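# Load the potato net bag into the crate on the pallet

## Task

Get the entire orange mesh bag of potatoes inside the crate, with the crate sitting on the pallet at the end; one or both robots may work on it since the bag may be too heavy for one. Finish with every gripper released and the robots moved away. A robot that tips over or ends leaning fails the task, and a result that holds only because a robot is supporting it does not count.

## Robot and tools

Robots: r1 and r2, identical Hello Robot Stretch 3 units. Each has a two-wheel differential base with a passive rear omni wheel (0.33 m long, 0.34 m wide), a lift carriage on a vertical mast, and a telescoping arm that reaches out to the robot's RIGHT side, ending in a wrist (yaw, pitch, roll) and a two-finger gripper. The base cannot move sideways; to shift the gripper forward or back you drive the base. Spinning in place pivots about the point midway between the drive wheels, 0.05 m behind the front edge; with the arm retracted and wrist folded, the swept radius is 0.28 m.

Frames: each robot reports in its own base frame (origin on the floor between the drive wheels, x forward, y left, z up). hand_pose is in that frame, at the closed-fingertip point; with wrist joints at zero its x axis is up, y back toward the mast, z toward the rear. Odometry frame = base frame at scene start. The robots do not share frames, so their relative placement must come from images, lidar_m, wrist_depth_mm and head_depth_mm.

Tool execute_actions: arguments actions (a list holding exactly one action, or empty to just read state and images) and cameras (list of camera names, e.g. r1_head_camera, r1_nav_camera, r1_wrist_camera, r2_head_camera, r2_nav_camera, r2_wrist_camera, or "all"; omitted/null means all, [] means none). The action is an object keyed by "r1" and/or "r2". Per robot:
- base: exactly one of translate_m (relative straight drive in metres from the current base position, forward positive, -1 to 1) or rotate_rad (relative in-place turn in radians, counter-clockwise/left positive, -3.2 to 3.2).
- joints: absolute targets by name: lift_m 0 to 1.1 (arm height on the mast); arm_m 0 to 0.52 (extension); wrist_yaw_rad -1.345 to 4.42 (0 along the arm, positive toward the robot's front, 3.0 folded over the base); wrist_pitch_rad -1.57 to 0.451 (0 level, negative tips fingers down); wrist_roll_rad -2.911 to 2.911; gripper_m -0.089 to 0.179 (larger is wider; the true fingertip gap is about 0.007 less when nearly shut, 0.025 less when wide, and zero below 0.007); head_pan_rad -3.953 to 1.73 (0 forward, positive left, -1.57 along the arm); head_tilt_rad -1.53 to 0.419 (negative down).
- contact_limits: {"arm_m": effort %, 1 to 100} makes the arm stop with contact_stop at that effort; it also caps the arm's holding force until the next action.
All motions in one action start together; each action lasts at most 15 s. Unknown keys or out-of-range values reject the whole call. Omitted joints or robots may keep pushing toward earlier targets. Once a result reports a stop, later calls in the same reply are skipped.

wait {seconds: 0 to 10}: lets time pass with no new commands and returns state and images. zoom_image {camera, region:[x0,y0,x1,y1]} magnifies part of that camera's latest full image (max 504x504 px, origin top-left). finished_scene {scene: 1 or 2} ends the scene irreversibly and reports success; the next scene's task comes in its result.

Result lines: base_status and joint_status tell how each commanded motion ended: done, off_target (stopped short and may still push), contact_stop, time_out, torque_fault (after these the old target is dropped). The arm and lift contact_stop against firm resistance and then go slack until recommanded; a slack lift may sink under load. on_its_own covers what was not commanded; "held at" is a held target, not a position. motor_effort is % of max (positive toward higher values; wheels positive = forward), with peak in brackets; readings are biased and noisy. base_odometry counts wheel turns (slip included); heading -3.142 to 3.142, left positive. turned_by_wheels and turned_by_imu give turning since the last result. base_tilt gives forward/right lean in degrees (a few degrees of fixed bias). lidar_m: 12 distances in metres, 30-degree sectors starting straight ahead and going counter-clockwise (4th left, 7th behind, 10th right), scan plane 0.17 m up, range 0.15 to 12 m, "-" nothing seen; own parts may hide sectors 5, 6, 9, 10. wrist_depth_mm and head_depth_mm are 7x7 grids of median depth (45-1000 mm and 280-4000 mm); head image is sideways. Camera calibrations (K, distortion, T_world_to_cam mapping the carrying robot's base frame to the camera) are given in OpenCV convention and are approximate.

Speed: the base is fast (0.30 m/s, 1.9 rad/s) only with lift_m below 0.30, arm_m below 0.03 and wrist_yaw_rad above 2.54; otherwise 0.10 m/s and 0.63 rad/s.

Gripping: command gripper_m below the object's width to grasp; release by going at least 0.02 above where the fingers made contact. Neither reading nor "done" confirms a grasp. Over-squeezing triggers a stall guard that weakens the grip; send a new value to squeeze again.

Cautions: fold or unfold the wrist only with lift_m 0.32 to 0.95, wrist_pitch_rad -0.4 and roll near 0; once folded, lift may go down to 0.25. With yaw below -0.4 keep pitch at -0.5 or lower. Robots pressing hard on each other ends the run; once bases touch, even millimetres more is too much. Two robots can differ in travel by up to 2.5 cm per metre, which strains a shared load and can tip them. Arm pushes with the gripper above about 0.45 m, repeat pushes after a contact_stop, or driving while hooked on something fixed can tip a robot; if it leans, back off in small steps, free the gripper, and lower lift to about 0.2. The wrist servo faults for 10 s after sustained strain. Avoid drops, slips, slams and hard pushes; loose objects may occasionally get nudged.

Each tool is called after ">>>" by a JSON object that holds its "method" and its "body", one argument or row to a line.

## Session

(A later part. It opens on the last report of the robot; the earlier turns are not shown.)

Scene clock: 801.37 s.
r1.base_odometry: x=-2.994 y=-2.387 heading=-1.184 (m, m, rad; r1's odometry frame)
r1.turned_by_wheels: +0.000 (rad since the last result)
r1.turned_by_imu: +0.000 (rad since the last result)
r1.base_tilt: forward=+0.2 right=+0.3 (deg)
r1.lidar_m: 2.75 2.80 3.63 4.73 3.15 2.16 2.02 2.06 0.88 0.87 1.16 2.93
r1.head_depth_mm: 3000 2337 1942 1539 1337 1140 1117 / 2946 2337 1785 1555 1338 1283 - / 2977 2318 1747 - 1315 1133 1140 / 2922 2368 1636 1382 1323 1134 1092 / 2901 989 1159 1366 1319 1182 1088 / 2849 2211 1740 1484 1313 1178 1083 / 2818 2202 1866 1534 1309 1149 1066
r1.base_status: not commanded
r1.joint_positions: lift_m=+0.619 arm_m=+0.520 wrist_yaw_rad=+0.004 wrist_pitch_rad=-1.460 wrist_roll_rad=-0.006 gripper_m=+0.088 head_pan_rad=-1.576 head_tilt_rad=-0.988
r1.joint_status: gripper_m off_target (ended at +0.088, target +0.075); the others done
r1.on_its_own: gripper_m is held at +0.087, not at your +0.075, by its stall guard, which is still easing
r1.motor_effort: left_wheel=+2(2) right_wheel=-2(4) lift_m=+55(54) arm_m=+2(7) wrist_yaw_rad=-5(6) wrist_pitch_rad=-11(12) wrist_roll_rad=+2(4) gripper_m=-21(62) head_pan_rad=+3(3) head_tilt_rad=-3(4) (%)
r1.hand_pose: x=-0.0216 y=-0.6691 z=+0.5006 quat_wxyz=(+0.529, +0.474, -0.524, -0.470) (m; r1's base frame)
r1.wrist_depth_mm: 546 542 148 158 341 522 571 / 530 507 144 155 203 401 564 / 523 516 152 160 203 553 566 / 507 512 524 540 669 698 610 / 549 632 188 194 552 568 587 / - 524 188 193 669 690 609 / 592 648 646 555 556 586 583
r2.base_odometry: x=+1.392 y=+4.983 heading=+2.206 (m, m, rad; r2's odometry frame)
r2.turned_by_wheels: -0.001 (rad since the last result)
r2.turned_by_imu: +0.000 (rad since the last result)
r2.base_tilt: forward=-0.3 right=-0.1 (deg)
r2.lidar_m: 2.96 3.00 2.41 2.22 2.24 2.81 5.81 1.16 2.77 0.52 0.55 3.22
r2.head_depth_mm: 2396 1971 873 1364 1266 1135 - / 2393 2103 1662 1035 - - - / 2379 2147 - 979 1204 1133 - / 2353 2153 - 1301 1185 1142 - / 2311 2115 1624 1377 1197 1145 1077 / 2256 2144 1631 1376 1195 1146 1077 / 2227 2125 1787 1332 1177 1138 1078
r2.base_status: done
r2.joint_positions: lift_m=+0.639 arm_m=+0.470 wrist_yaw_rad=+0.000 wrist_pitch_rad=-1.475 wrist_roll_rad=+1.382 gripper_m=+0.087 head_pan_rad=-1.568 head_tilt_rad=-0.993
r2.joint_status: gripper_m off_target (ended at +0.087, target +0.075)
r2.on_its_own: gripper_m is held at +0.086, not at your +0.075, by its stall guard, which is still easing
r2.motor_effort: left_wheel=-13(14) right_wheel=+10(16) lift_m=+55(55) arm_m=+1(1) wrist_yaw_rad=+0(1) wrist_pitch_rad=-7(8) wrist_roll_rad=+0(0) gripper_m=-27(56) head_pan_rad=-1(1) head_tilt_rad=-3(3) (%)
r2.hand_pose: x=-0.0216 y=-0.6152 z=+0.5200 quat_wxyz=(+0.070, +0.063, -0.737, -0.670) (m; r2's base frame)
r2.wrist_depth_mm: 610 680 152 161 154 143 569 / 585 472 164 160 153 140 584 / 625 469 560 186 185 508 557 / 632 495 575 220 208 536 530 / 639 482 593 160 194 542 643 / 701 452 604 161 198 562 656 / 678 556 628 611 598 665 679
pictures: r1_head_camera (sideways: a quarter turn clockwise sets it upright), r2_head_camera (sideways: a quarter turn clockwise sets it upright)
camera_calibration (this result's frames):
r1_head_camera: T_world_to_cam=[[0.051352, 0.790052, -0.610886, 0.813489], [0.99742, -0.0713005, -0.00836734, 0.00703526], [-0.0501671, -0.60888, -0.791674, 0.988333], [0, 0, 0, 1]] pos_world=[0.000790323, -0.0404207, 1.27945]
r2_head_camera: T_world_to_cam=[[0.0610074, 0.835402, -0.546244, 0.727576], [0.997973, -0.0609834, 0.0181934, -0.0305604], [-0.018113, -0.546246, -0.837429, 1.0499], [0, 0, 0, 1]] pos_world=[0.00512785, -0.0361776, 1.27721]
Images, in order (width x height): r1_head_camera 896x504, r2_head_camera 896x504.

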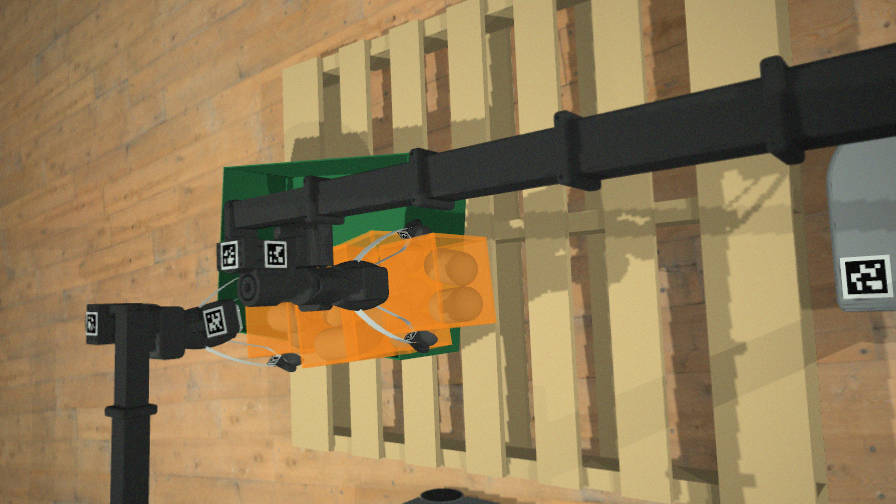

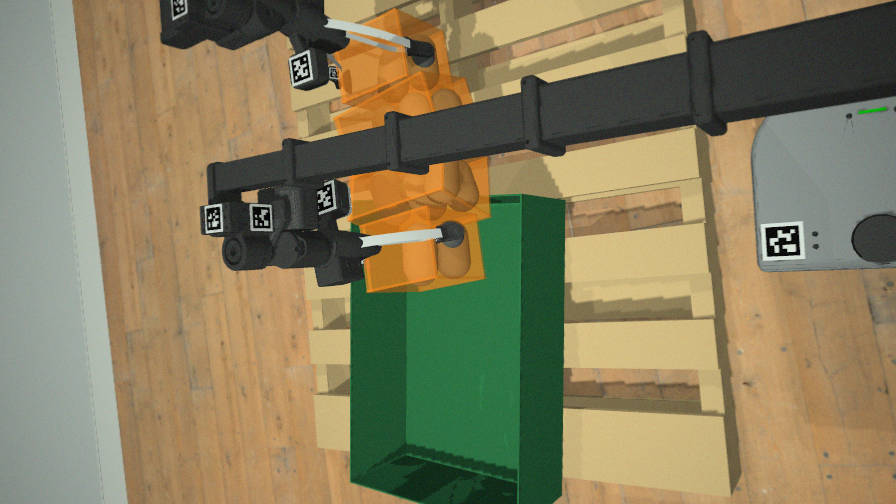

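>>> {"method": "execute_actions", "body": {
  "actions": [
    {"r1":{"joints":{"gripper_m":0.07,"wrist_pitch_rad":-1.15}},"r2":{"base":{"translate_m":0.07},"joints":{"gripper_m":0.07}}}
  ],
  "cameras": []
}}

>>> {"method": "execute_actions", "body": {
  "actions": [
    {"r1":{"joints":{"gripper_m":0.075,"lift_m":0.53}},"r2":{"joints":{"gripper_m":0.075,"lift_m":0.60}}}
  ],
  "cameras": ["r1_head_camera"]
}}

>>> {"method": "execute_actions", "body": {
  "actions": [
    {"r1":{"joints":{"gripper_m":0.179}},"r2":{"base":{"translate_m":0.12},"joints":{"gripper_m":0.07}}}
  ],
  "cameras": ["r1_head_camera","r2_head_camera"]
}}

>>> {"method": "execute_actions", "body": {
  "actions": [
    {"r1":{"joints":{"lift_m":0.75}},"r2":{"base":{"translate_m":0.12},"joints":{"gripper_m":0.075,"lift_m":0.56}}}
  ],
  "cameras": ["r1_head_camera","r2_head_camera"]
}}

Scene clock: 811.70 s.
r1.base_odometry: x=-2.994 y=-2.387 heading=-1.184 (m, m, rad; r1's odometry frame)
r1.turned_by_wheels: +0.000 (rad since the last result)
r1.turned_by_imu: +0.001 (rad since the last result)
r1.base_tilt: forward=+0.3 right=+0.4 (deg)
r1.lidar_m: 2.74 2.80 3.61 4.73 3.15 2.15 2.02 2.06 0.88 0.87 1.22 2.93
r1.head_depth_mm: 2996 2344 1928 1534 1344 1134 1119 / 2938 2317 1791 1544 1327 1282 - / 2928 2345 1733 - 1312 1132 1132 / 2913 2367 1377 1389 1324 1131 1092 / 2800 1444 1183 1390 1319 1187 1088 / 2869 2296 1747 1486 1309 1175 1083 / 2835 2243 1878 1526 1303 1157 1072
r1.base_status: not commanded
r1.joint_positions: lift_m=+0.619 arm_m=+0.520 wrist_yaw_rad=+0.005 wrist_pitch_rad=-1.137 wrist_roll_rad=-0.002 gripper_m=+0.076 head_pan_rad=-1.576 head_tilt_rad=-0.988
r1.joint_status: gripper_m off_target (ended at +0.076, target +0.070); the others done
r1.on_its_own: gripper_m is held at +0.074, not at your +0.070, by its stall guard, which is still easing
r1.motor_effort: left_wheel=+2(2) right_wheel=-2(2) lift_m=+54(55) arm_m=+0(2) wrist_yaw_rad=-5(5) wrist_pitch_rad=-3(15) wrist_roll_rad=+0(2) gripper_m=-40(100) head_pan_rad=+3(3) head_tilt_rad=-4(4) (%)
r1.hand_pose: x=-0.0212 y=-0.7507 z=+0.5153 quat_wxyz=(+0.597, +0.383, -0.594, -0.379) (m; r1's base frame)
r1.wrist_depth_mm: 748 635 236 255 698 614 770 / 611 597 191 204 661 570 800 / 606 582 173 185 629 556 732 / 538 542 185 188 408 512 655 / 543 635 226 547 549 591 660 / - 503 187 195 670 589 604 / 485 490 179 185 527 683 603
r2.base_odometry: x=+1.351 y=+5.040 heading=+2.205 (m, m, rad; r2's odometry frame)
r2.turned_by_wheels: -0.001 (rad since the last result)
r2.turned_by_imu: +0.001 (rad since the last result)
r2.base_tilt: forward=-0.2 right=+0.0 (deg)
r2.lidar_m: 2.89 2.93 2.41 2.22 2.25 2.83 5.89 1.21 0.53 0.52 0.56 3.15
r2.head_depth_mm: 2438 2099 1517 1385 1250 1126 - / 2405 2098 1639 1010 - - - / 2372 2166 - 973 1202 1157 - / 2334 2170 1357 1301 1212 1160 - / 2325 2111 1641 1381 1192 1135 1078 / 2232 2122 1654 1387 1177 1117 1076 / 2210 2126 1789 1352 1300 1183 1086
r2.base_status: done
r2.joint_positions: lift_m=+0.639 arm_m=+0.470 wrist_yaw_rad=+0.000 wrist_pitch_rad=-1.470 wrist_roll_rad=+1.382 gripper_m=+0.075 head_pan_rad=-1.568 head_tilt_rad=-0.993
r2.joint_status: gripper_m off_target (ended at +0.075, target +0.070)
r2.motor_effort: left_wheel=-18(19) right_wheel=+15(15) lift_m=+54(55) arm_m=+1(1) wrist_yaw_rad=+1(0) wrist_pitch_rad=-9(9) wrist_roll_rad=+0(0) gripper_m=-33(100) head_pan_rad=+0(0) head_tilt_rad=-2(3) (%)
r2.hand_pose: x=-0.0216 y=-0.6165 z=+0.5200 quat_wxyz=(+0.070, +0.063, -0.738, -0.668) (m; r2's base frame)
r2.wrist_depth_mm: 576 406 151 161 154 141 495 / 634 446 164 159 152 139 578 / 605 471 562 186 179 510 515 / 656 498 578 212 373 526 521 / 670 478 599 161 194 552 641 / 676 453 609 160 200 648 647 / 828 552 627 607 580 572 679
pictures: none
No camera images: the call's "cameras" was empty. Leave "cameras" out to get every camera's image.

Scene clock: 813.37 s.
r1.base_odometry: x=-2.994 y=-2.387 heading=-1.184 (m, m, rad; r1's odometry frame)
r1.turned_by_wheels: +0.000 (rad since the last result)
r1.turned_by_imu: +0.000 (rad since the last result)
r1.base_tilt: forward=+0.1 right=+0.5 (deg)
r1.lidar_m: 2.75 2.80 3.64 4.73 3.17 2.16 2.02 2.06 0.88 0.87 1.22 2.93
r1.head_depth_mm: 2979 2341 1950 1538 1337 1143 1117 / 2960 2332 1793 1547 1332 1137 1114 / 2958 2331 1730 1448 1326 1123 - / 2894 2290 1746 1401 1325 1133 1092 / 2864 1072 1235 1401 1319 1186 1086 / 2882 2213 1739 1481 1316 1175 1086 / 2843 2204 1870 1531 1309 1147 1068
r1.base_status: not commanded
r1.joint_positions: lift_m=+0.530 arm_m=+0.520 wrist_yaw_rad=+0.004 wrist_pitch_rad=-1.122 wrist_roll_rad=+0.001 gripper_m=+0.085 head_pan_rad=-1.576 head_tilt_rad=-0.988
r1.joint_status: gripper_m off_target (ended at +0.085, target +0.075); the others done
r1.on_its_own: gripper_m is held at +0.083, not at your +0.075, by its stall guard, which is still easing
r1.motor_effort: left_wheel=+3(3) right_wheel=-3(3) lift_m=+35(47) arm_m=+0(0) wrist_yaw_rad=-4(5) wrist_pitch_rad=-8(8) wrist_roll_rad=-1(0) gripper_m=-36(40) head_pan_rad=+3(3) head_tilt_rad=-4(4) (%)
r1.hand_pose: x=-0.0213 y=-0.7544 z=+0.4274 quat_wxyz=(+0.599, +0.377, -0.598, -0.376) (m; r1's base frame)
r1.wrist_depth_mm: 563 580 228 236 599 570 670 / 499 504 172 181 569 522 602 / 508 606 162 173 530 480 570 / 452 457 199 188 310 395 559 / 452 456 210 466 479 444 527 / - 542 186 194 579 495 498 / 400 407 180 186 445 596 597
r2.base_odometry: x=+1.351 y=+5.040 heading=+2.205 (m, m, rad; r2's odometry frame)
r2.turned_by_wheels: +0.000 (rad since the last result)
r2.turned_by_imu: +0.000 (rad since the last result)
r2.base_tilt: forward=-0.3 right=+0.0 (deg)
r2.lidar_m: 2.89 2.92 2.41 2.23 2.25 2.82 5.88 1.21 0.54 0.53 0.56 3.15
r2.head_depth_mm: 2421 2087 1587 1396 1247 1130 1082 / 2376 2088 1652 1296 1296 - - / 2373 2114 - 1018 1194 1155 - / 2349 2112 - 1303 1207 1166 - / 2312 2118 1669 1377 1190 1138 1079 / 2260 2133 1640 1386 1177 1122 1080 / 2215 2134 1785 1351 1300 1182 1085
r2.base_status: not commanded
r2.joint_positions: lift_m=+0.600 arm_m=+0.470 wrist_yaw_rad=+0.000 wrist_pitch_rad=-1.472 wrist_roll_rad=+1.383 gripper_m=+0.084 head_pan_rad=-1.568 head_tilt_rad=-0.993
r2.joint_status: gripper_m off_target (ended at +0.084, target +0.075); the others done
r2.on_its_own: gripper_m is held at +0.082, not at your +0.075, by its stall guard, which is still easing
r2.motor_effort: left_wheel=-18(18) right_wheel=+15(15) lift_m=+23(49) arm_m=+1(1) wrist_yaw_rad=+1(0) wrist_pitch_rad=-8(9) wrist_roll_rad=+0(0) gripper_m=-30(32) head_pan_rad=+0(0) head_tilt_rad=-3(2) (%)
r2.hand_pose: x=-0.0216 y=-0.6160 z=+0.4815 quat_wxyz=(+0.070, +0.063, -0.738, -0.669) (m; r2's base frame)
r2.wrist_depth_mm: 526 384 307 233 172 163 450 / 591 424 182 173 165 151 472 / 565 444 522 189 186 475 480 / 600 461 534 505 220 493 479 / 596 482 551 165 195 571 594 / 616 458 560 163 195 551 609 / 635 557 582 564 544 541 641
pictures: r1_head_camera (sideways: a quarter turn clockwise sets it upright)
camera_calibration (this result's frames):
r1_head_camera: T_world_to_cam=[[0.0513523, 0.790052, -0.610886, 0.813489], [0.99742, -0.0713008, -0.00836735, 0.00703527], [-0.0501673, -0.60888, -0.791675, 0.988333], [0, 0, 0, 1]] pos_world=[0.000790308, -0.0404207, 1.27945]
Images, in order (width x height): r1_head_camera 896x504.

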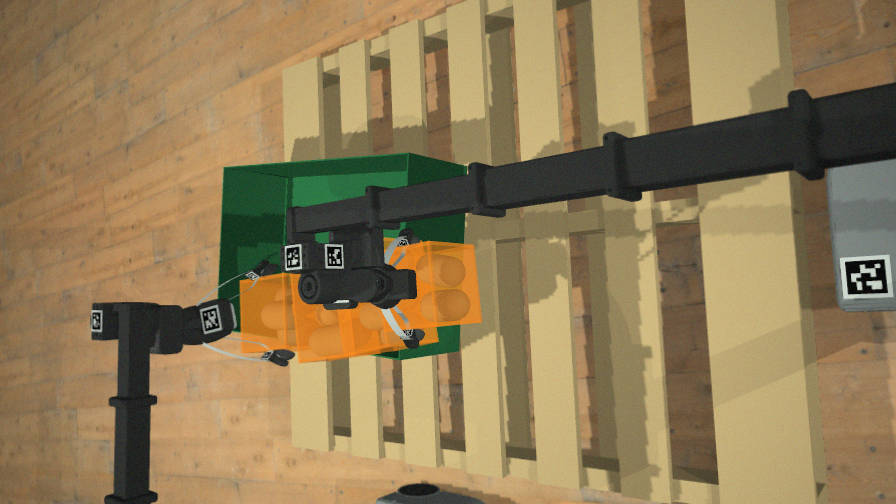

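Scene clock: 816.20 s.
r1.base_odometry: x=-2.994 y=-2.387 heading=-1.184 (m, m, rad; r1's odometry frame)
r1.turned_by_wheels: +0.000 (rad since the last result)
r1.turned_by_imu: +0.000 (rad since the last result)
r1.base_tilt: forward=+0.0 right=+0.3 (deg)
r1.lidar_m: 2.75 2.79 3.63 4.75 3.14 2.15 2.02 2.06 0.88 0.87 1.33 2.92
r1.head_depth_mm: 2981 2362 1939 1518 1336 1140 1117 / 2922 2331 1795 1547 1338 1137 1115 / 2980 2307 1725 1441 1333 1121 - / 2919 2304 1763 1394 1323 1128 1123 / 2895 1660 1266 1399 1314 1185 1088 / 2865 2256 1757 1486 1316 1174 1086 / 2849 2256 1857 1528 1301 1148 1070
r1.base_status: not commanded
r1.joint_positions: lift_m=+0.530 arm_m=+0.520 wrist_yaw_rad=-0.001 wrist_pitch_rad=-1.153 wrist_roll_rad=+0.001 gripper_m=+0.179 head_pan_rad=-1.576 head_tilt_rad=-0.989
r1.joint_status: all done
r1.motor_effort: left_wheel=+1(8) right_wheel=+0(9) lift_m=+34(35) arm_m=-4(4) wrist_yaw_rad=+1(8) wrist_pitch_rad=+1(21) wrist_roll_rad=-1(1) gripper_m=+0(98) head_pan_rad=+3(3) head_tilt_rad=-4(3) (%)
r1.hand_pose: x=-0.0217 y=-0.7472 z=+0.4247 quat_wxyz=(+0.592, +0.385, -0.593, -0.386) (m; r1's base frame)
r1.wrist_depth_mm: 552 551 200 203 578 553 622 / 495 497 254 247 551 514 601 / 491 603 234 248 532 474 565 / 451 457 232 240 362 354 544 / - 548 547 476 485 490 519 / - 533 556 564 584 600 511 / 400 410 425 429 445 - 594
r2.base_odometry: x=+1.280 y=+5.136 heading=+2.205 (m, m, rad; r2's odometry frame)
r2.turned_by_wheels: +0.000 (rad since the last result)
r2.turned_by_imu: -0.114 (rad since the last result)
r2.base_tilt: forward=-0.2 right=-0.1 (deg)
r2.lidar_m: 2.76 2.77 2.58 2.25 2.26 2.64 4.70 1.33 0.55 0.53 0.54 2.95
r2.head_depth_mm: 2485 2110 1626 1400 1265 1152 1092 / 2413 2088 1666 1372 1229 - - / 2451 2124 - 1020 1190 1156 - / 2376 2104 - 1301 1189 1132 - / 2304 2116 1629 1381 1217 1135 1081 / 2235 2118 1787 1358 1192 1145 1081 / 2160 2135 1787 1504 1326 1198 1078
r2.base_status: done
r2.joint_positions: lift_m=+0.600 arm_m=+0.470 wrist_yaw_rad=-0.001 wrist_pitch_rad=-1.474 wrist_roll_rad=+1.386 gripper_m=+0.083 head_pan_rad=-1.568 head_tilt_rad=-0.993
r2.joint_status: gripper_m off_target (ended at +0.083, target +0.070)
r2.on_its_own: gripper_m is held at +0.081, not at your +0.070, by its stall guard, which is still easing
r2.motor_effort: left_wheel=-10(63) right_wheel=+9(27) lift_m=+26(27) arm_m=+0(0) wrist_yaw_rad=+0(4) wrist_pitch_rad=-7(14) wrist_roll_rad=-2(3) gripper_m=-30(83) head_pan_rad=+0(1) head_tilt_rad=-2(2) (%)
r2.hand_pose: x=-0.0216 y=-0.6155 z=+0.4814 quat_wxyz=(+0.068, +0.062, -0.737, -0.670) (m; r2's base frame)
r2.wrist_depth_mm: 529 438 484 219 182 450 537 / 584 449 189 180 174 161 465 / 559 456 522 192 186 471 485 / 601 462 536 218 224 496 482 / 593 467 549 165 196 499 512 / 622 427 565 162 193 521 614 / 776 493 586 564 524 529 631
pictures: r1_head_camera (sideways: a quarter turn clockwise sets it upright), r2_head_camera (sideways: a quarter turn clockwise sets it upright)
camera_calibration (this result's frames):
r1_head_camera: T_world_to_cam=[[0.0513534, 0.790281, -0.610589, 0.813102], [0.99742, -0.0712974, -0.00839204, 0.0070674], [-0.0501655, -0.608583, -0.791903, 0.98863], [0, 0, 0, 1]] pos_world=[0.000790365, -0.0404123, 1.27943]
r2_head_camera: T_world_to_cam=[[0.0610076, 0.835402, -0.546244, 0.727576], [0.997973, -0.0609837, 0.0181934, -0.0305604], [-0.0181131, -0.546246, -0.837429, 1.0499], [0, 0, 0, 1]] pos_world=[0.00512784, -0.0361776, 1.27721]
Images, in order (width x height): r1_head_camera 896x504, r2_head_camera 896x504.

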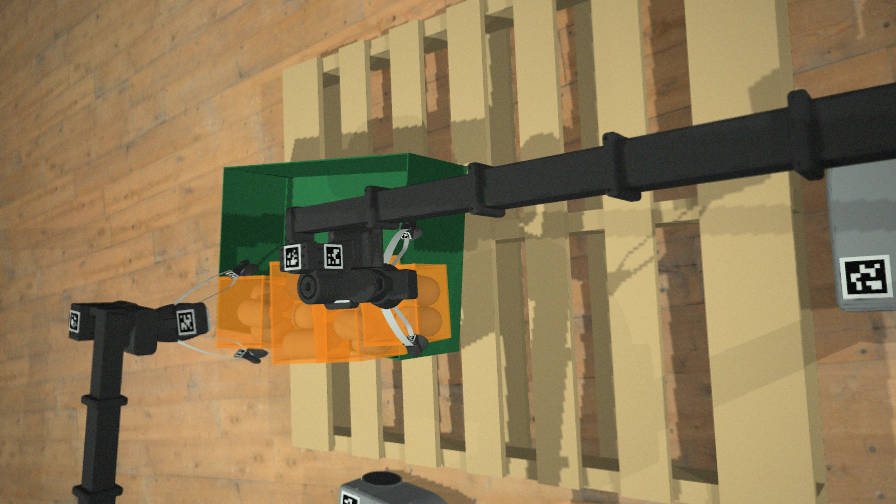

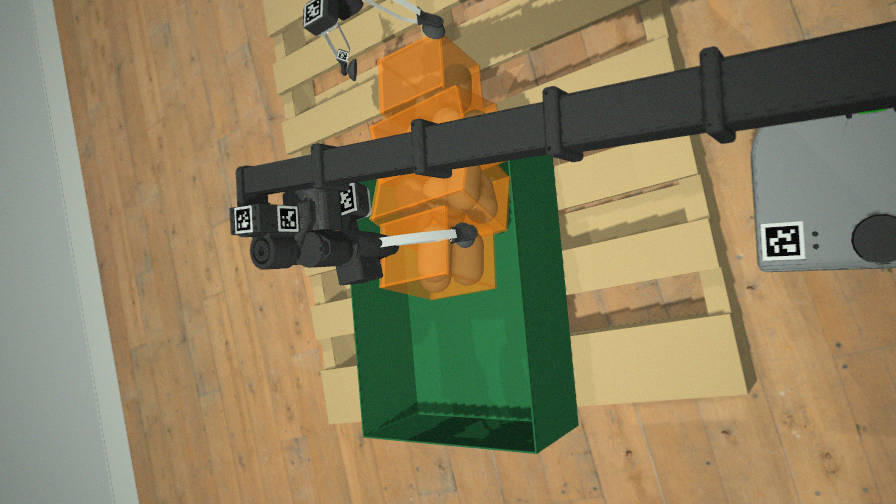

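Scene clock: 819.03 s.
r1.base_odometry: x=-2.994 y=-2.387 heading=-1.184 (m, m, rad; r1's odometry frame)
r1.turned_by_wheels: +0.000 (rad since the last result)
r1.turned_by_imu: +0.000 (rad since the last result)
r1.base_tilt: forward=+0.2 right=+0.3 (deg)
r1.lidar_m: 2.74 2.80 3.63 4.76 3.15 2.16 2.02 2.05 0.88 0.87 1.43 2.94
r1.head_depth_mm: 2972 2337 1934 1519 1341 - - / 2980 2305 1811 - - 1133 1124 / 2960 2385 1703 1408 1332 1133 1132 / 3019 - 1644 1411 1322 1126 1121 / 2799 2096 1348 1398 1316 1179 1088 / 2886 2297 1737 1480 1316 1174 1090 / 2833 2273 1743 1544 1311 1149 1072
r1.base_status: not commanded
r1.joint_positions: lift_m=+0.750 arm_m=+0.520 wrist_yaw_rad=-0.001 wrist_pitch_rad=-1.154 wrist_roll_rad=+0.001 gripper_m=+0.179 head_pan_rad=-1.576 head_tilt_rad=-0.989
r1.joint_status: all done
r1.motor_effort: left_wheel=+0(0) right_wheel=+0(0) lift_m=+44(45) arm_m=-4(4) wrist_yaw_rad=+2(1) wrist_pitch_rad=+1(1) wrist_roll_rad=-1(1) gripper_m=+0(0) head_pan_rad=+3(3) head_tilt_rad=-4(4) (%)
r1.hand_pose: x=-0.0217 y=-0.7470 z=+0.6444 quat_wxyz=(+0.592, +0.385, -0.593, -0.387) (m; r1's base frame)
r1.wrist_depth_mm: 712 787 799 498 870 890 - / 740 788 764 494 811 878 - / 809 710 721 563 767 831 - / 784 704 691 555 728 788 968 / 708 672 687 697 675 803 910 / - 635 766 773 810 738 874 / 680 690 633 644 664 - 832
r2.base_odometry: x=+1.209 y=+5.233 heading=+2.205 (m, m, rad; r2's odometry frame)
r2.turned_by_wheels: +0.000 (rad since the last result)
r2.turned_by_imu: +0.000 (rad since the last result)
r2.base_tilt: forward=-0.3 right=-0.1 (deg)
r2.lidar_m: 2.65 2.64 2.61 2.28 2.29 2.67 4.80 1.43 0.55 0.52 0.53 2.93
r2.head_depth_mm: 2500 2106 1655 1430 1238 1150 1074 / 2422 2110 1645 1219 1203 - - / 2399 2119 - 1032 1178 1132 - / 2344 2102 1712 1060 1191 1128 - / 2279 2113 1790 1373 1175 1130 1082 / 2227 2110 1774 1471 1325 1196 1087 / 2139 2130 1789 1540 1354 1201 1081
r2.base_status: done
r2.joint_positions: lift_m=+0.560 arm_m=+0.470 wrist_yaw_rad=+0.011 wrist_pitch_rad=-1.506 wrist_roll_rad=+1.353 gripper_m=+0.089 head_pan_rad=-1.568 head_tilt_rad=-0.993
r2.joint_status: gripper_m off_target (ended at +0.089, target +0.075); the others done
r2.on_its_own: gripper_m is held at +0.089, not at your +0.075, by its stall guard, which is still easing; wrist_yaw_rad is at rest, and its effort (-13) is outside its rest range (-12 to +12)
r2.motor_effort: left_wheel=+0(7) right_wheel=+1(13) lift_m=+20(21) arm_m=+0(0) wrist_yaw_rad=-13(14) wrist_pitch_rad=+2(7) wrist_roll_rad=+10(10) gripper_m=-6(65) head_pan_rad=-1(1) head_tilt_rad=-3(2) (%)
r2.hand_pose: x=-0.0217 y=-0.6072 z=+0.4418 quat_wxyz=(+0.083, +0.078, -0.725, -0.680) (m; r2's base frame)
r2.wrist_depth_mm: 329 445 451 232 159 418 418 / 335 454 181 175 159 147 479 / 342 473 471 192 191 446 442 / 351 485 490 225 308 575 462 / 365 500 505 173 195 478 475 / 373 457 515 170 193 490 589 / 379 414 443 440 455 628 612
pictures: r1_head_camera (sideways: a quarter turn clockwise sets it upright), r2_head_camera (sideways: a quarter turn clockwise sets it upright)
camera_calibration (this result's frames):
r1_head_camera: T_world_to_cam=[[0.0513535, 0.790281, -0.610589, 0.813102], [0.99742, -0.0712975, -0.00839204, 0.0070674], [-0.0501656, -0.608583, -0.791903, 0.98863], [0, 0, 0, 1]] pos_world=[0.00079036, -0.0404123, 1.27943]
r2_head_camera: T_world_to_cam=[[0.0610074, 0.835402, -0.546244, 0.727576], [0.997973, -0.0609834, 0.0181934, -0.0305604], [-0.018113, -0.546246, -0.837429, 1.0499], [0, 0, 0, 1]] pos_world=[0.00512785, -0.0361776, 1.27721]
Images, in order (width x height): r1_head_camera 896x504, r2_head_camera 896x504.

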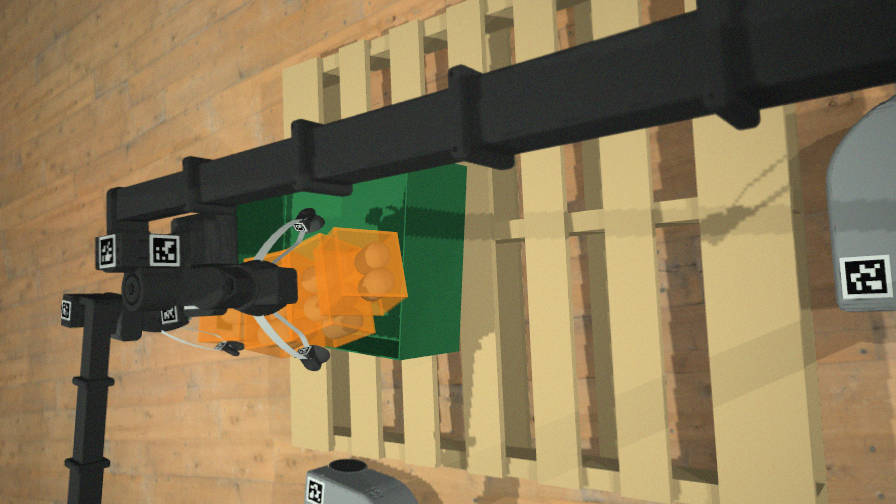

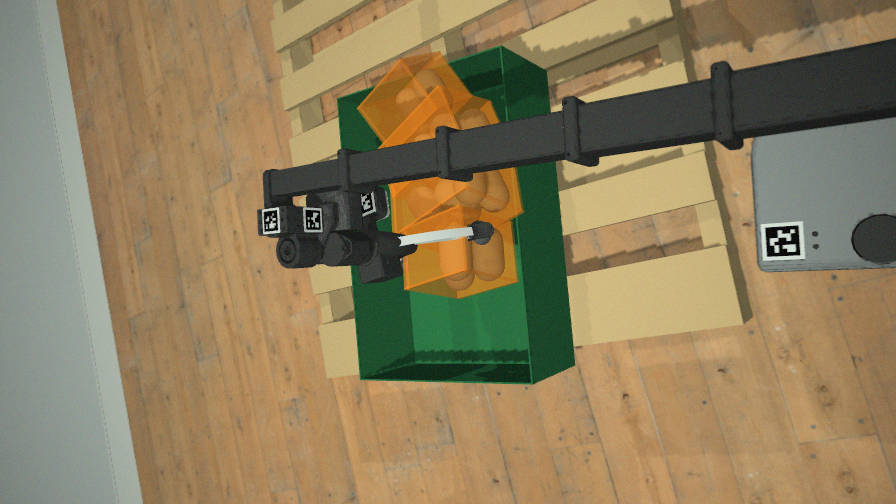

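>>> {"method": "execute_actions", "body": {
  "actions": [
    {"r1":{"joints":{"arm_m":0.1}},"r2":{"joints":{"lift_m":0.4,"gripper_m":0.075}}}
  ],
  "cameras": []
}}

>>> {"method": "execute_actions", "body": {
  "actions": [
    {"r2":{"joints":{"gripper_m":0.179}}}
  ],
  "cameras": []
}}

>>> {"method": "execute_actions", "body": {
  "actions": [
    {"r2":{"joints":{"lift_m":0.75}}}
  ],
  "cameras": ["r2_head_camera","r2_wrist_camera","r1_head_camera"]
}}

Scene clock: 827.80 s.
r1.base_odometry: x=-2.994 y=-2.387 heading=-1.184 (m, m, rad; r1's odometry frame)
r1.turned_by_wheels: +0.000 (rad since the last result)
r1.turned_by_imu: +0.001 (rad since the last result)
r1.base_tilt: forward=+0.1 right=+0.3 (deg)
r1.lidar_m: 2.75 2.79 3.61 4.74 3.16 2.15 2.02 2.05 0.88 0.87 1.43 2.93
r1.head_depth_mm: 2995 2351 1930 1539 1340 - - / 2951 2333 1794 1578 - 1210 1121 / 2930 2316 1714 1414 - 1133 1136 / 2933 2315 1667 1388 - 1122 1121 / 2892 1663 1383 1404 1297 1183 1090 / 2891 2294 1744 1481 1310 1177 1083 / 2843 2260 1751 1528 1300 1145 1069
r1.base_status: not commanded
r1.joint_positions: lift_m=+0.750 arm_m=+0.100 wrist_yaw_rad=-0.001 wrist_pitch_rad=-1.154 wrist_roll_rad=+0.001 gripper_m=+0.179 head_pan_rad=-1.576 head_tilt_rad=-0.989
r1.joint_status: all done
r1.motor_effort: left_wheel=+1(1) right_wheel=+0(0) lift_m=+43(43) arm_m=-5(2) wrist_yaw_rad=+0(1) wrist_pitch_rad=+2(1) wrist_roll_rad=-1(1) gripper_m=+0(0) head_pan_rad=+3(3) head_tilt_rad=-4(4) (%)
r1.hand_pose: x=-0.0217 y=-0.3270 z=+0.6443 quat_wxyz=(+0.592, +0.386, -0.593, -0.387) (m; r1's base frame)
r1.wrist_depth_mm: 880 897 793 771 707 888 - / 857 823 881 821 835 866 - / 823 808 813 756 791 846 978 / 783 686 705 730 866 880 945 / 762 664 800 803 825 747 909 / - 631 646 679 690 818 856 / 698 723 732 658 672 - 840
r2.base_odometry: x=+1.209 y=+5.233 heading=+2.206 (m, m, rad; r2's odometry frame)
r2.turned_by_wheels: +0.001 (rad since the last result)
r2.turned_by_imu: +0.010 (rad since the last result)
r2.base_tilt: forward=-0.3 right=-0.1 (deg)
r2.lidar_m: 2.64 2.65 2.59 2.28 2.29 2.69 4.86 1.43 0.54 0.52 0.54 2.93
r2.head_depth_mm: 2482 2088 1660 1423 1251 1156 1074 / 2447 2107 1655 1255 1190 - - / 2358 2098 1866 1041 1178 1117 - / 2317 2101 1855 1200 1193 1119 - / 2271 2108 1777 1370 1191 1142 1077 / 2212 2128 1793 1505 1330 1195 1086 / 2129 2120 1771 1543 1353 1198 1082
r2.base_status: not commanded
r2.joint_positions: lift_m=+0.522 arm_m=+0.470 wrist_yaw_rad=+0.011 wrist_pitch_rad=-1.505 wrist_roll_rad=+1.350 gripper_m=+0.094 head_pan_rad=-1.568 head_tilt_rad=-0.993
r2.joint_status: lift_m contact_stop (moved -0.038 of -0.160); gripper_m off_target (ended at +0.094, target +0.075)
r2.on_its_own: gripper_m is held at +0.093, not at your +0.075, by its stall guard, which is still easing; lift_m is slack since a contact_stop, until your next command for it (your +0.400 is given up); wrist_yaw_rad is at rest, and its effort (-13) is outside its rest range (-12 to +12)
r2.motor_effort: left_wheel=+17(25) right_wheel=-15(26) lift_m=+27(28) arm_m=-5(5) wrist_yaw_rad=-13(13) wrist_pitch_rad=+2(3) wrist_roll_rad=+11(12) gripper_m=-28(100) head_pan_rad=-1(1) head_tilt_rad=-3(3) (%)
r2.hand_pose: x=-0.0217 y=-0.6078 z=+0.4035 quat_wxyz=(+0.084, +0.079, -0.725, -0.679) (m; r2's base frame)
r2.wrist_depth_mm: 320 419 414 222 137 130 384 / 329 436 174 158 140 129 426 / 338 444 189 190 152 142 403 / 345 457 455 441 250 542 431 / 349 471 466 169 193 447 432 / 362 450 481 166 190 450 549 / 365 398 429 412 327 589 574
pictures: none
No camera images: the call's "cameras" was empty. Leave "cameras" out to get every camera's image.

not run: a stop came earlier in this reply.

not run: a stop came earlier in this reply.

Gripper body rests on the side wall; release.

>>> {"method": "execute_actions", "body": {
  "actions": [
    {"r2":{"joints":{"gripper_m":0.179,"lift_m":0.54}}}
  ],
  "cameras": []
}}

>>> {"method": "execute_actions", "body": {
  "actions": [
    {"r2":{"joints":{"lift_m":0.8}}}
  ],
  "cameras": ["r2_head_camera","r2_wrist_camera","r1_head_camera"]
}}

Scene clock: 833.03 s.
r1.base_odometry: x=-2.994 y=-2.387 heading=-1.184 (m, m, rad; r1's odometry frame)
r1.turned_by_wheels: +0.000 (rad since the last result)
r1.turned_by_imu: +0.001 (rad since the last result)
r1.base_tilt: forward=+0.1 right=+0.2 (deg)
r1.lidar_m: 2.75 2.80 3.62 4.74 3.14 2.16 2.02 2.06 0.88 0.87 1.43 2.94
r1.head_depth_mm: 2996 2349 1939 1542 1350 - - / 2982 2321 1788 1572 - 1217 1122 / 2985 2342 1716 1411 - 1132 1142 / 2898 2297 1576 1388 - 1126 1122 / 2888 2106 1669 1400 1292 1183 1087 / 2884 2280 1749 1488 1309 1180 1086 / 2871 2261 1745 1535 1311 1152 1071
r1.base_status: not commanded
r1.joint_positions: lift_m=+0.750 arm_m=+0.100 wrist_yaw_rad=-0.001 wrist_pitch_rad=-1.154 wrist_roll_rad=+0.001 gripper_m=+0.179 head_pan_rad=-1.576 head_tilt_rad=-0.989
r1.joint_status: not commanded
r1.motor_effort: left_wheel=+1(1) right_wheel=+0(0) lift_m=+43(43) arm_m=-5(5) wrist_yaw_rad=+0(1) wrist_pitch_rad=+1(1) wrist_roll_rad=-1(1) gripper_m=+0(1) head_pan_rad=+3(3) head_tilt_rad=-4(4) (%)
r1.hand_pose: x=-0.0217 y=-0.3270 z=+0.6443 quat_wxyz=(+0.592, +0.386, -0.593, -0.387) (m; r1's base frame)
r1.wrist_depth_mm: 877 903 802 770 710 896 - / 863 806 887 817 825 855 - / 814 819 823 774 787 849 - / 782 683 700 730 860 857 958 / 767 657 797 802 819 746 897 / - 635 646 670 676 816 863 / 703 729 734 654 672 - 844
r2.base_odometry: x=+1.209 y=+5.233 heading=+2.205 (m, m, rad; r2's odometry frame)
r2.turned_by_wheels: -0.001 (rad since the last result)
r2.turned_by_imu: +0.000 (rad since the last result)
r2.base_tilt: forward=-0.3 right=-0.1 (deg)
r2.lidar_m: 2.64 2.65 2.61 2.28 2.28 2.68 4.87 1.43 0.54 0.52 0.54 2.92
r2.head_depth_mm: 2494 2110 1645 1424 1240 1154 1075 / 2420 2098 1647 1322 1190 - - / 2375 2112 1861 1289 1189 1115 - / 2317 2131 1865 1297 1200 1122 - / 2298 2104 1775 1372 1191 1141 1083 / 2200 2135 1786 1504 1328 1201 1081 / 2144 2150 1787 1538 1357 1201 1079
r2.base_status: not commanded
r2.joint_positions: lift_m=+0.539 arm_m=+0.470 wrist_yaw_rad=+0.003 wrist_pitch_rad=-1.498 wrist_roll_rad=+1.374 gripper_m=+0.179 head_pan_rad=-1.568 head_tilt_rad=-0.993
r2.joint_status: all done
r2.motor_effort: left_wheel=-2(16) right_wheel=+1(15) lift_m=+43(51) arm_m=-2(4) wrist_yaw_rad=-4(12) wrist_pitch_rad=-1(2) wrist_roll_rad=+3(11) gripper_m=-1(87) head_pan_rad=+0(0) head_tilt_rad=-2(3) (%)
r2.hand_pose: x=-0.0216 y=-0.6094 z=+0.4206 quat_wxyz=(+0.073, +0.068, -0.728, -0.678) (m; r2's base frame)
r2.wrist_depth_mm: 325 438 291 418 412 407 401 / 331 451 336 424 422 509 423 / 336 460 305 439 407 426 416 / 343 474 314 449 446 554 447 / 349 481 480 356 432 453 442 / 354 439 499 484 470 463 - / 362 410 442 457 460 604 591
pictures: none
No camera images: the call's "cameras" was empty. Leave "cameras" out to get every camera's image.

Scene clock: 836.23 s.
r1.base_odometry: x=-2.994 y=-2.387 heading=-1.184 (m, m, rad; r1's odometry frame)
r1.turned_by_wheels: +0.000 (rad since the last result)
r1.turned_by_imu: +0.000 (rad since the last result)
r1.base_tilt: forward=+0.1 right=+0.3 (deg)
r1.lidar_m: 2.74 2.80 3.60 4.72 3.15 2.15 2.02 2.06 0.88 0.87 1.43 2.93
r1.head_depth_mm: 2968 2379 1924 1542 1336 - - / 2948 2347 1782 1580 - 1210 1118 / 2941 2330 1728 1423 - 1137 1140 / 2912 2307 1580 1392 - 1132 1123 / 2685 2298 1667 1402 1295 1187 1086 / 2859 2284 1747 1485 1315 1179 1085 / 2851 2270 1741 1531 1305 1154 1068
r1.base_status: not commanded
r1.joint_positions: lift_m=+0.750 arm_m=+0.100 wrist_yaw_rad=-0.001 wrist_pitch_rad=-1.154 wrist_roll_rad=+0.001 gripper_m=+0.179 head_pan_rad=-1.576 head_tilt_rad=-0.989
r1.joint_status: not commanded
r1.motor_effort: left_wheel=+0(0) right_wheel=+0(0) lift_m=+44(43) arm_m=-5(5) wrist_yaw_rad=+2(1) wrist_pitch_rad=+1(1) wrist_roll_rad=-1(1) gripper_m=+0(0) head_pan_rad=+3(3) head_tilt_rad=-4(4) (%)
r1.hand_pose: x=-0.0217 y=-0.3270 z=+0.6443 quat_wxyz=(+0.592, +0.386, -0.593, -0.387) (m; r1's base frame)
r1.wrist_depth_mm: 900 907 801 784 706 907 - / 838 813 885 806 824 855 - / 826 801 813 763 786 846 - / 786 695 702 725 865 865 943 / 759 658 805 794 824 756 899 / - 631 641 672 691 824 851 / 704 717 732 653 671 - 842
r2.base_odometry: x=+1.209 y=+5.233 heading=+2.205 (m, m, rad; r2's odometry frame)
r2.turned_by_wheels: +0.000 (rad since the last result)
r2.turned_by_imu: +0.001 (rad since the last result)
r2.base_tilt: forward=-0.3 right=-0.1 (deg)
r2.lidar_m: 2.64 2.64 2.60 2.28 2.29 2.69 4.84 1.43 0.55 0.52 0.54 2.93
r2.head_depth_mm: 2476 2094 1675 - - - 1072 / 2438 2191 - 1318 1183 1157 - / 2295 - 1629 1308 1188 1128 - / 2275 - 1603 1300 1196 1115 - / 2258 2118 1777 1381 1196 1144 1074 / 2203 2122 1759 1502 1324 1192 1084 / 2152 2119 1786 1541 1341 1208 1081
r2.base_status: not commanded
r2.joint_positions: lift_m=+0.799 arm_m=+0.470 wrist_yaw_rad=+0.003 wrist_pitch_rad=-1.498 wrist_roll_rad=+1.374 gripper_m=+0.179 head_pan_rad=-1.568 head_tilt_rad=-0.993
r2.joint_status: all done
r2.motor_effort: left_wheel=-2(1) right_wheel=+1(0) lift_m=+44(44) arm_m=-2(2) wrist_yaw_rad=-4(4) wrist_pitch_rad=-1(1) wrist_roll_rad=+3(3) gripper_m=-1(0) head_pan_rad=+0(0) head_tilt_rad=-3(2) (%)
r2.hand_pose: x=-0.0216 y=-0.6094 z=+0.6806 quat_wxyz=(+0.073, +0.068, -0.728, -0.678) (m; r2's base frame)
r2.wrist_depth_mm: 839 758 666 650 658 642 730 / 860 723 686 620 668 725 751 / 897 730 708 641 685 682 - / 915 792 735 648 716 700 - / 940 777 744 744 717 708 802 / 958 951 668 654 871 853 - / - 975 949 934 885 875 855
pictures: r1_head_camera (sideways: a quarter turn clockwise sets it upright), r2_head_camera (sideways: a quarter turn clockwise sets it upright), r2_wrist_camera
camera_calibration (this result's frames):
r1_head_camera: T_world_to_cam=[[0.0513534, 0.790281, -0.610589, 0.813102], [0.99742, -0.0712974, -0.00839205, 0.00706741], [-0.0501655, -0.608583, -0.791903, 0.98863], [0, 0, 0, 1]] pos_world=[0.000790365, -0.0404123, 1.27943]
r2_head_camera: T_world_to_cam=[[0.0610076, 0.835402, -0.546244, 0.727576], [0.997973, -0.0609837, 0.0181934, -0.0305604], [-0.0181131, -0.546246, -0.837429, 1.0499], [0, 0, 0, 1]] pos_world=[0.00512784, -0.0361776, 1.27721]
r2_wrist_camera: T_world_to_cam=[[-0.1066, 0.990708, -0.0844596, 0.670586], [0.976458, 0.120329, 0.179027, 0.00262464], [0.187526, -0.063387, -0.980212, 0.799202], [0, 0, 0, 1]] pos_world=[-0.0809497, -0.614012, 0.839555]
Images, in order (width x height): r1_head_camera 896x504, r2_head_camera 896x504, r2_wrist_camera 644x364.

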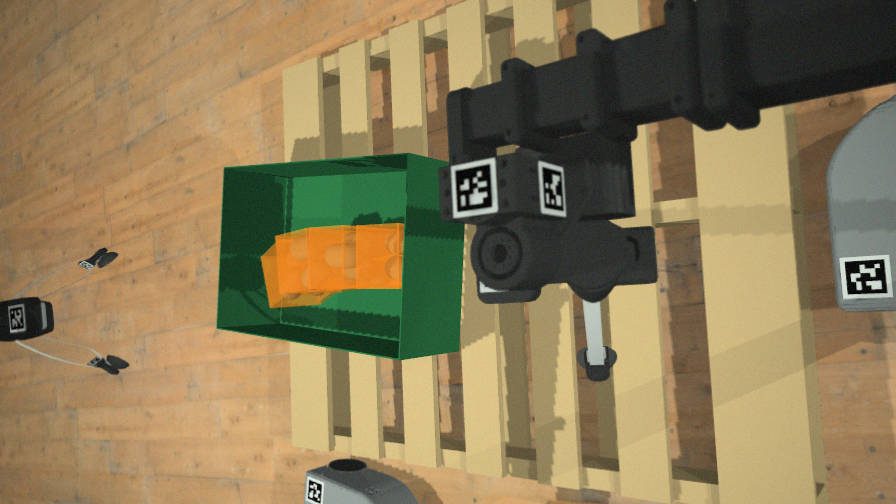

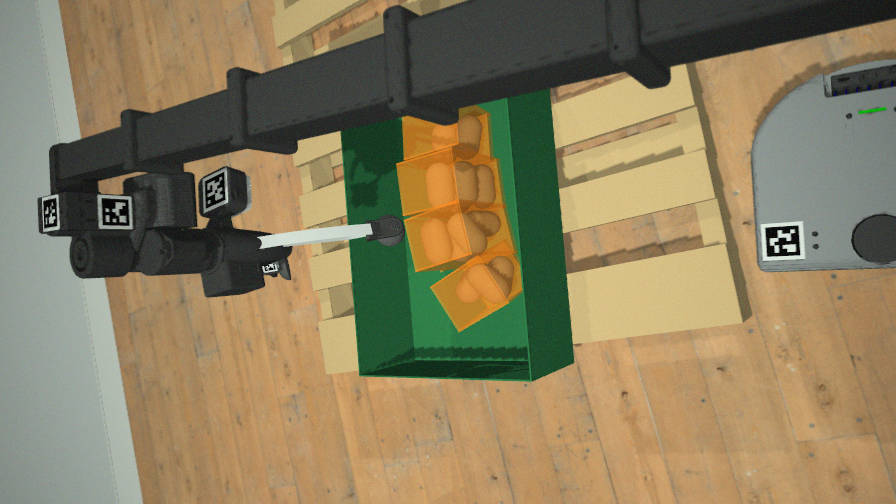

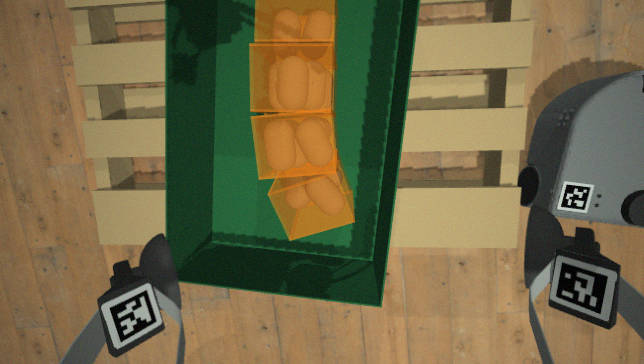

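>>> {"method": "execute_actions", "body": {
  "actions": [
    {"r2":{"joints":{"arm_m":0.05}},"r1":{"joints":{"arm_m":0.0}}}
  ],
  "cameras": []
}}

>>> {"method": "finished_scene", "body": {
  "scene": 1
}}

Scene clock: 843.03 s.
r1.base_odometry: x=-2.994 y=-2.387 heading=-1.184 (m, m, rad; r1's odometry frame)
r1.turned_by_wheels: +0.000 (rad since the last result)
r1.turned_by_imu: +0.001 (rad since the last result)
r1.base_tilt: forward=+0.1 right=+0.4 (deg)
r1.lidar_m: 2.75 2.80 3.62 4.75 3.15 2.15 2.02 2.06 0.88 0.87 1.44 2.94
r1.head_depth_mm: 2995 2343 1942 1543 1337 - - / 2968 2338 1788 1544 1361 - 1125 / 2918 2323 1732 1432 1371 - - / 2958 2304 1577 1400 1323 - - / 2889 2302 1666 1394 1322 1181 1084 / 2889 2255 1740 1480 1310 1171 1083 / 2850 2283 1740 1532 1303 1147 1070
r1.base_status: not commanded
r1.joint_positions: lift_m=+0.750 arm_m=+0.001 wrist_yaw_rad=-0.001 wrist_pitch_rad=-1.154 wrist_roll_rad=+0.001 gripper_m=+0.179 head_pan_rad=-1.576 head_tilt_rad=-0.989
r1.joint_status: all done
r1.motor_effort: left_wheel=+0(0) right_wheel=+0(0) lift_m=+43(43) arm_m=-5(4) wrist_yaw_rad=+0(0) wrist_pitch_rad=+1(1) wrist_roll_rad=-1(1) gripper_m=+0(0) head_pan_rad=+3(3) head_tilt_rad=-4(4) (%)
r1.hand_pose: x=-0.0217 y=-0.2273 z=+0.6443 quat_wxyz=(+0.592, +0.386, -0.593, -0.387) (m; r1's base frame)
r1.wrist_depth_mm: 861 893 820 832 842 916 - / 854 841 791 795 835 886 - / 808 728 726 791 909 816 - / 784 699 835 825 770 774 946 / 761 659 667 698 711 810 910 / - 739 763 791 706 715 852 / 684 718 743 - 784 - 828
r2.base_odometry: x=+1.209 y=+5.233 heading=+2.205 (m, m, rad; r2's odometry frame)
r2.turned_by_wheels: +0.000 (rad since the last result)
r2.turned_by_imu: +0.001 (rad since the last result)
r2.base_tilt: forward=-0.4 right=+0.0 (deg)
r2.lidar_m: 2.65 2.64 2.60 2.28 2.28 2.69 4.84 1.43 0.55 0.52 0.54 2.93
r2.head_depth_mm: 2497 2070 1654 1451 - - 1073 / 2428 2106 1658 1424 - 1155 - / 2406 2094 1624 1428 - 1130 - / 2345 2140 1624 1374 - 1101 - / 2284 2123 1785 1381 1180 1144 1081 / 2220 2126 1781 1498 1331 1197 1083 / 2153 2128 1789 1539 1353 1198 1079
r2.base_status: not commanded
r2.joint_positions: lift_m=+0.799 arm_m=+0.050 wrist_yaw_rad=+0.003 wrist_pitch_rad=-1.498 wrist_roll_rad=+1.375 gripper_m=+0.179 head_pan_rad=-1.568 head_tilt_rad=-0.993
r2.joint_status: all done
r2.motor_effort: left_wheel=-2(2) right_wheel=+1(0) lift_m=+44(44) arm_m=-2(4) wrist_yaw_rad=-3(4) wrist_pitch_rad=+0(0) wrist_roll_rad=+2(3) gripper_m=-1(0) head_pan_rad=+0(0) head_tilt_rad=-3(3) (%)
r2.hand_pose: x=-0.0216 y=-0.1895 z=+0.6806 quat_wxyz=(+0.073, +0.067, -0.728, -0.678) (m; r2's base frame)
r2.wrist_depth_mm: 697 646 685 673 766 741 726 / 685 634 797 791 - 761 747 / 706 618 723 824 - 774 754 / 775 640 739 737 - 803 788 / 709 690 891 864 854 828 792 / 965 946 926 896 878 845 - / - 995 952 937 915 869 837
pictures: none
No camera images: the call's "cameras" was empty. Leave "cameras" out to get every camera's image.

The scene is finished: the task was done.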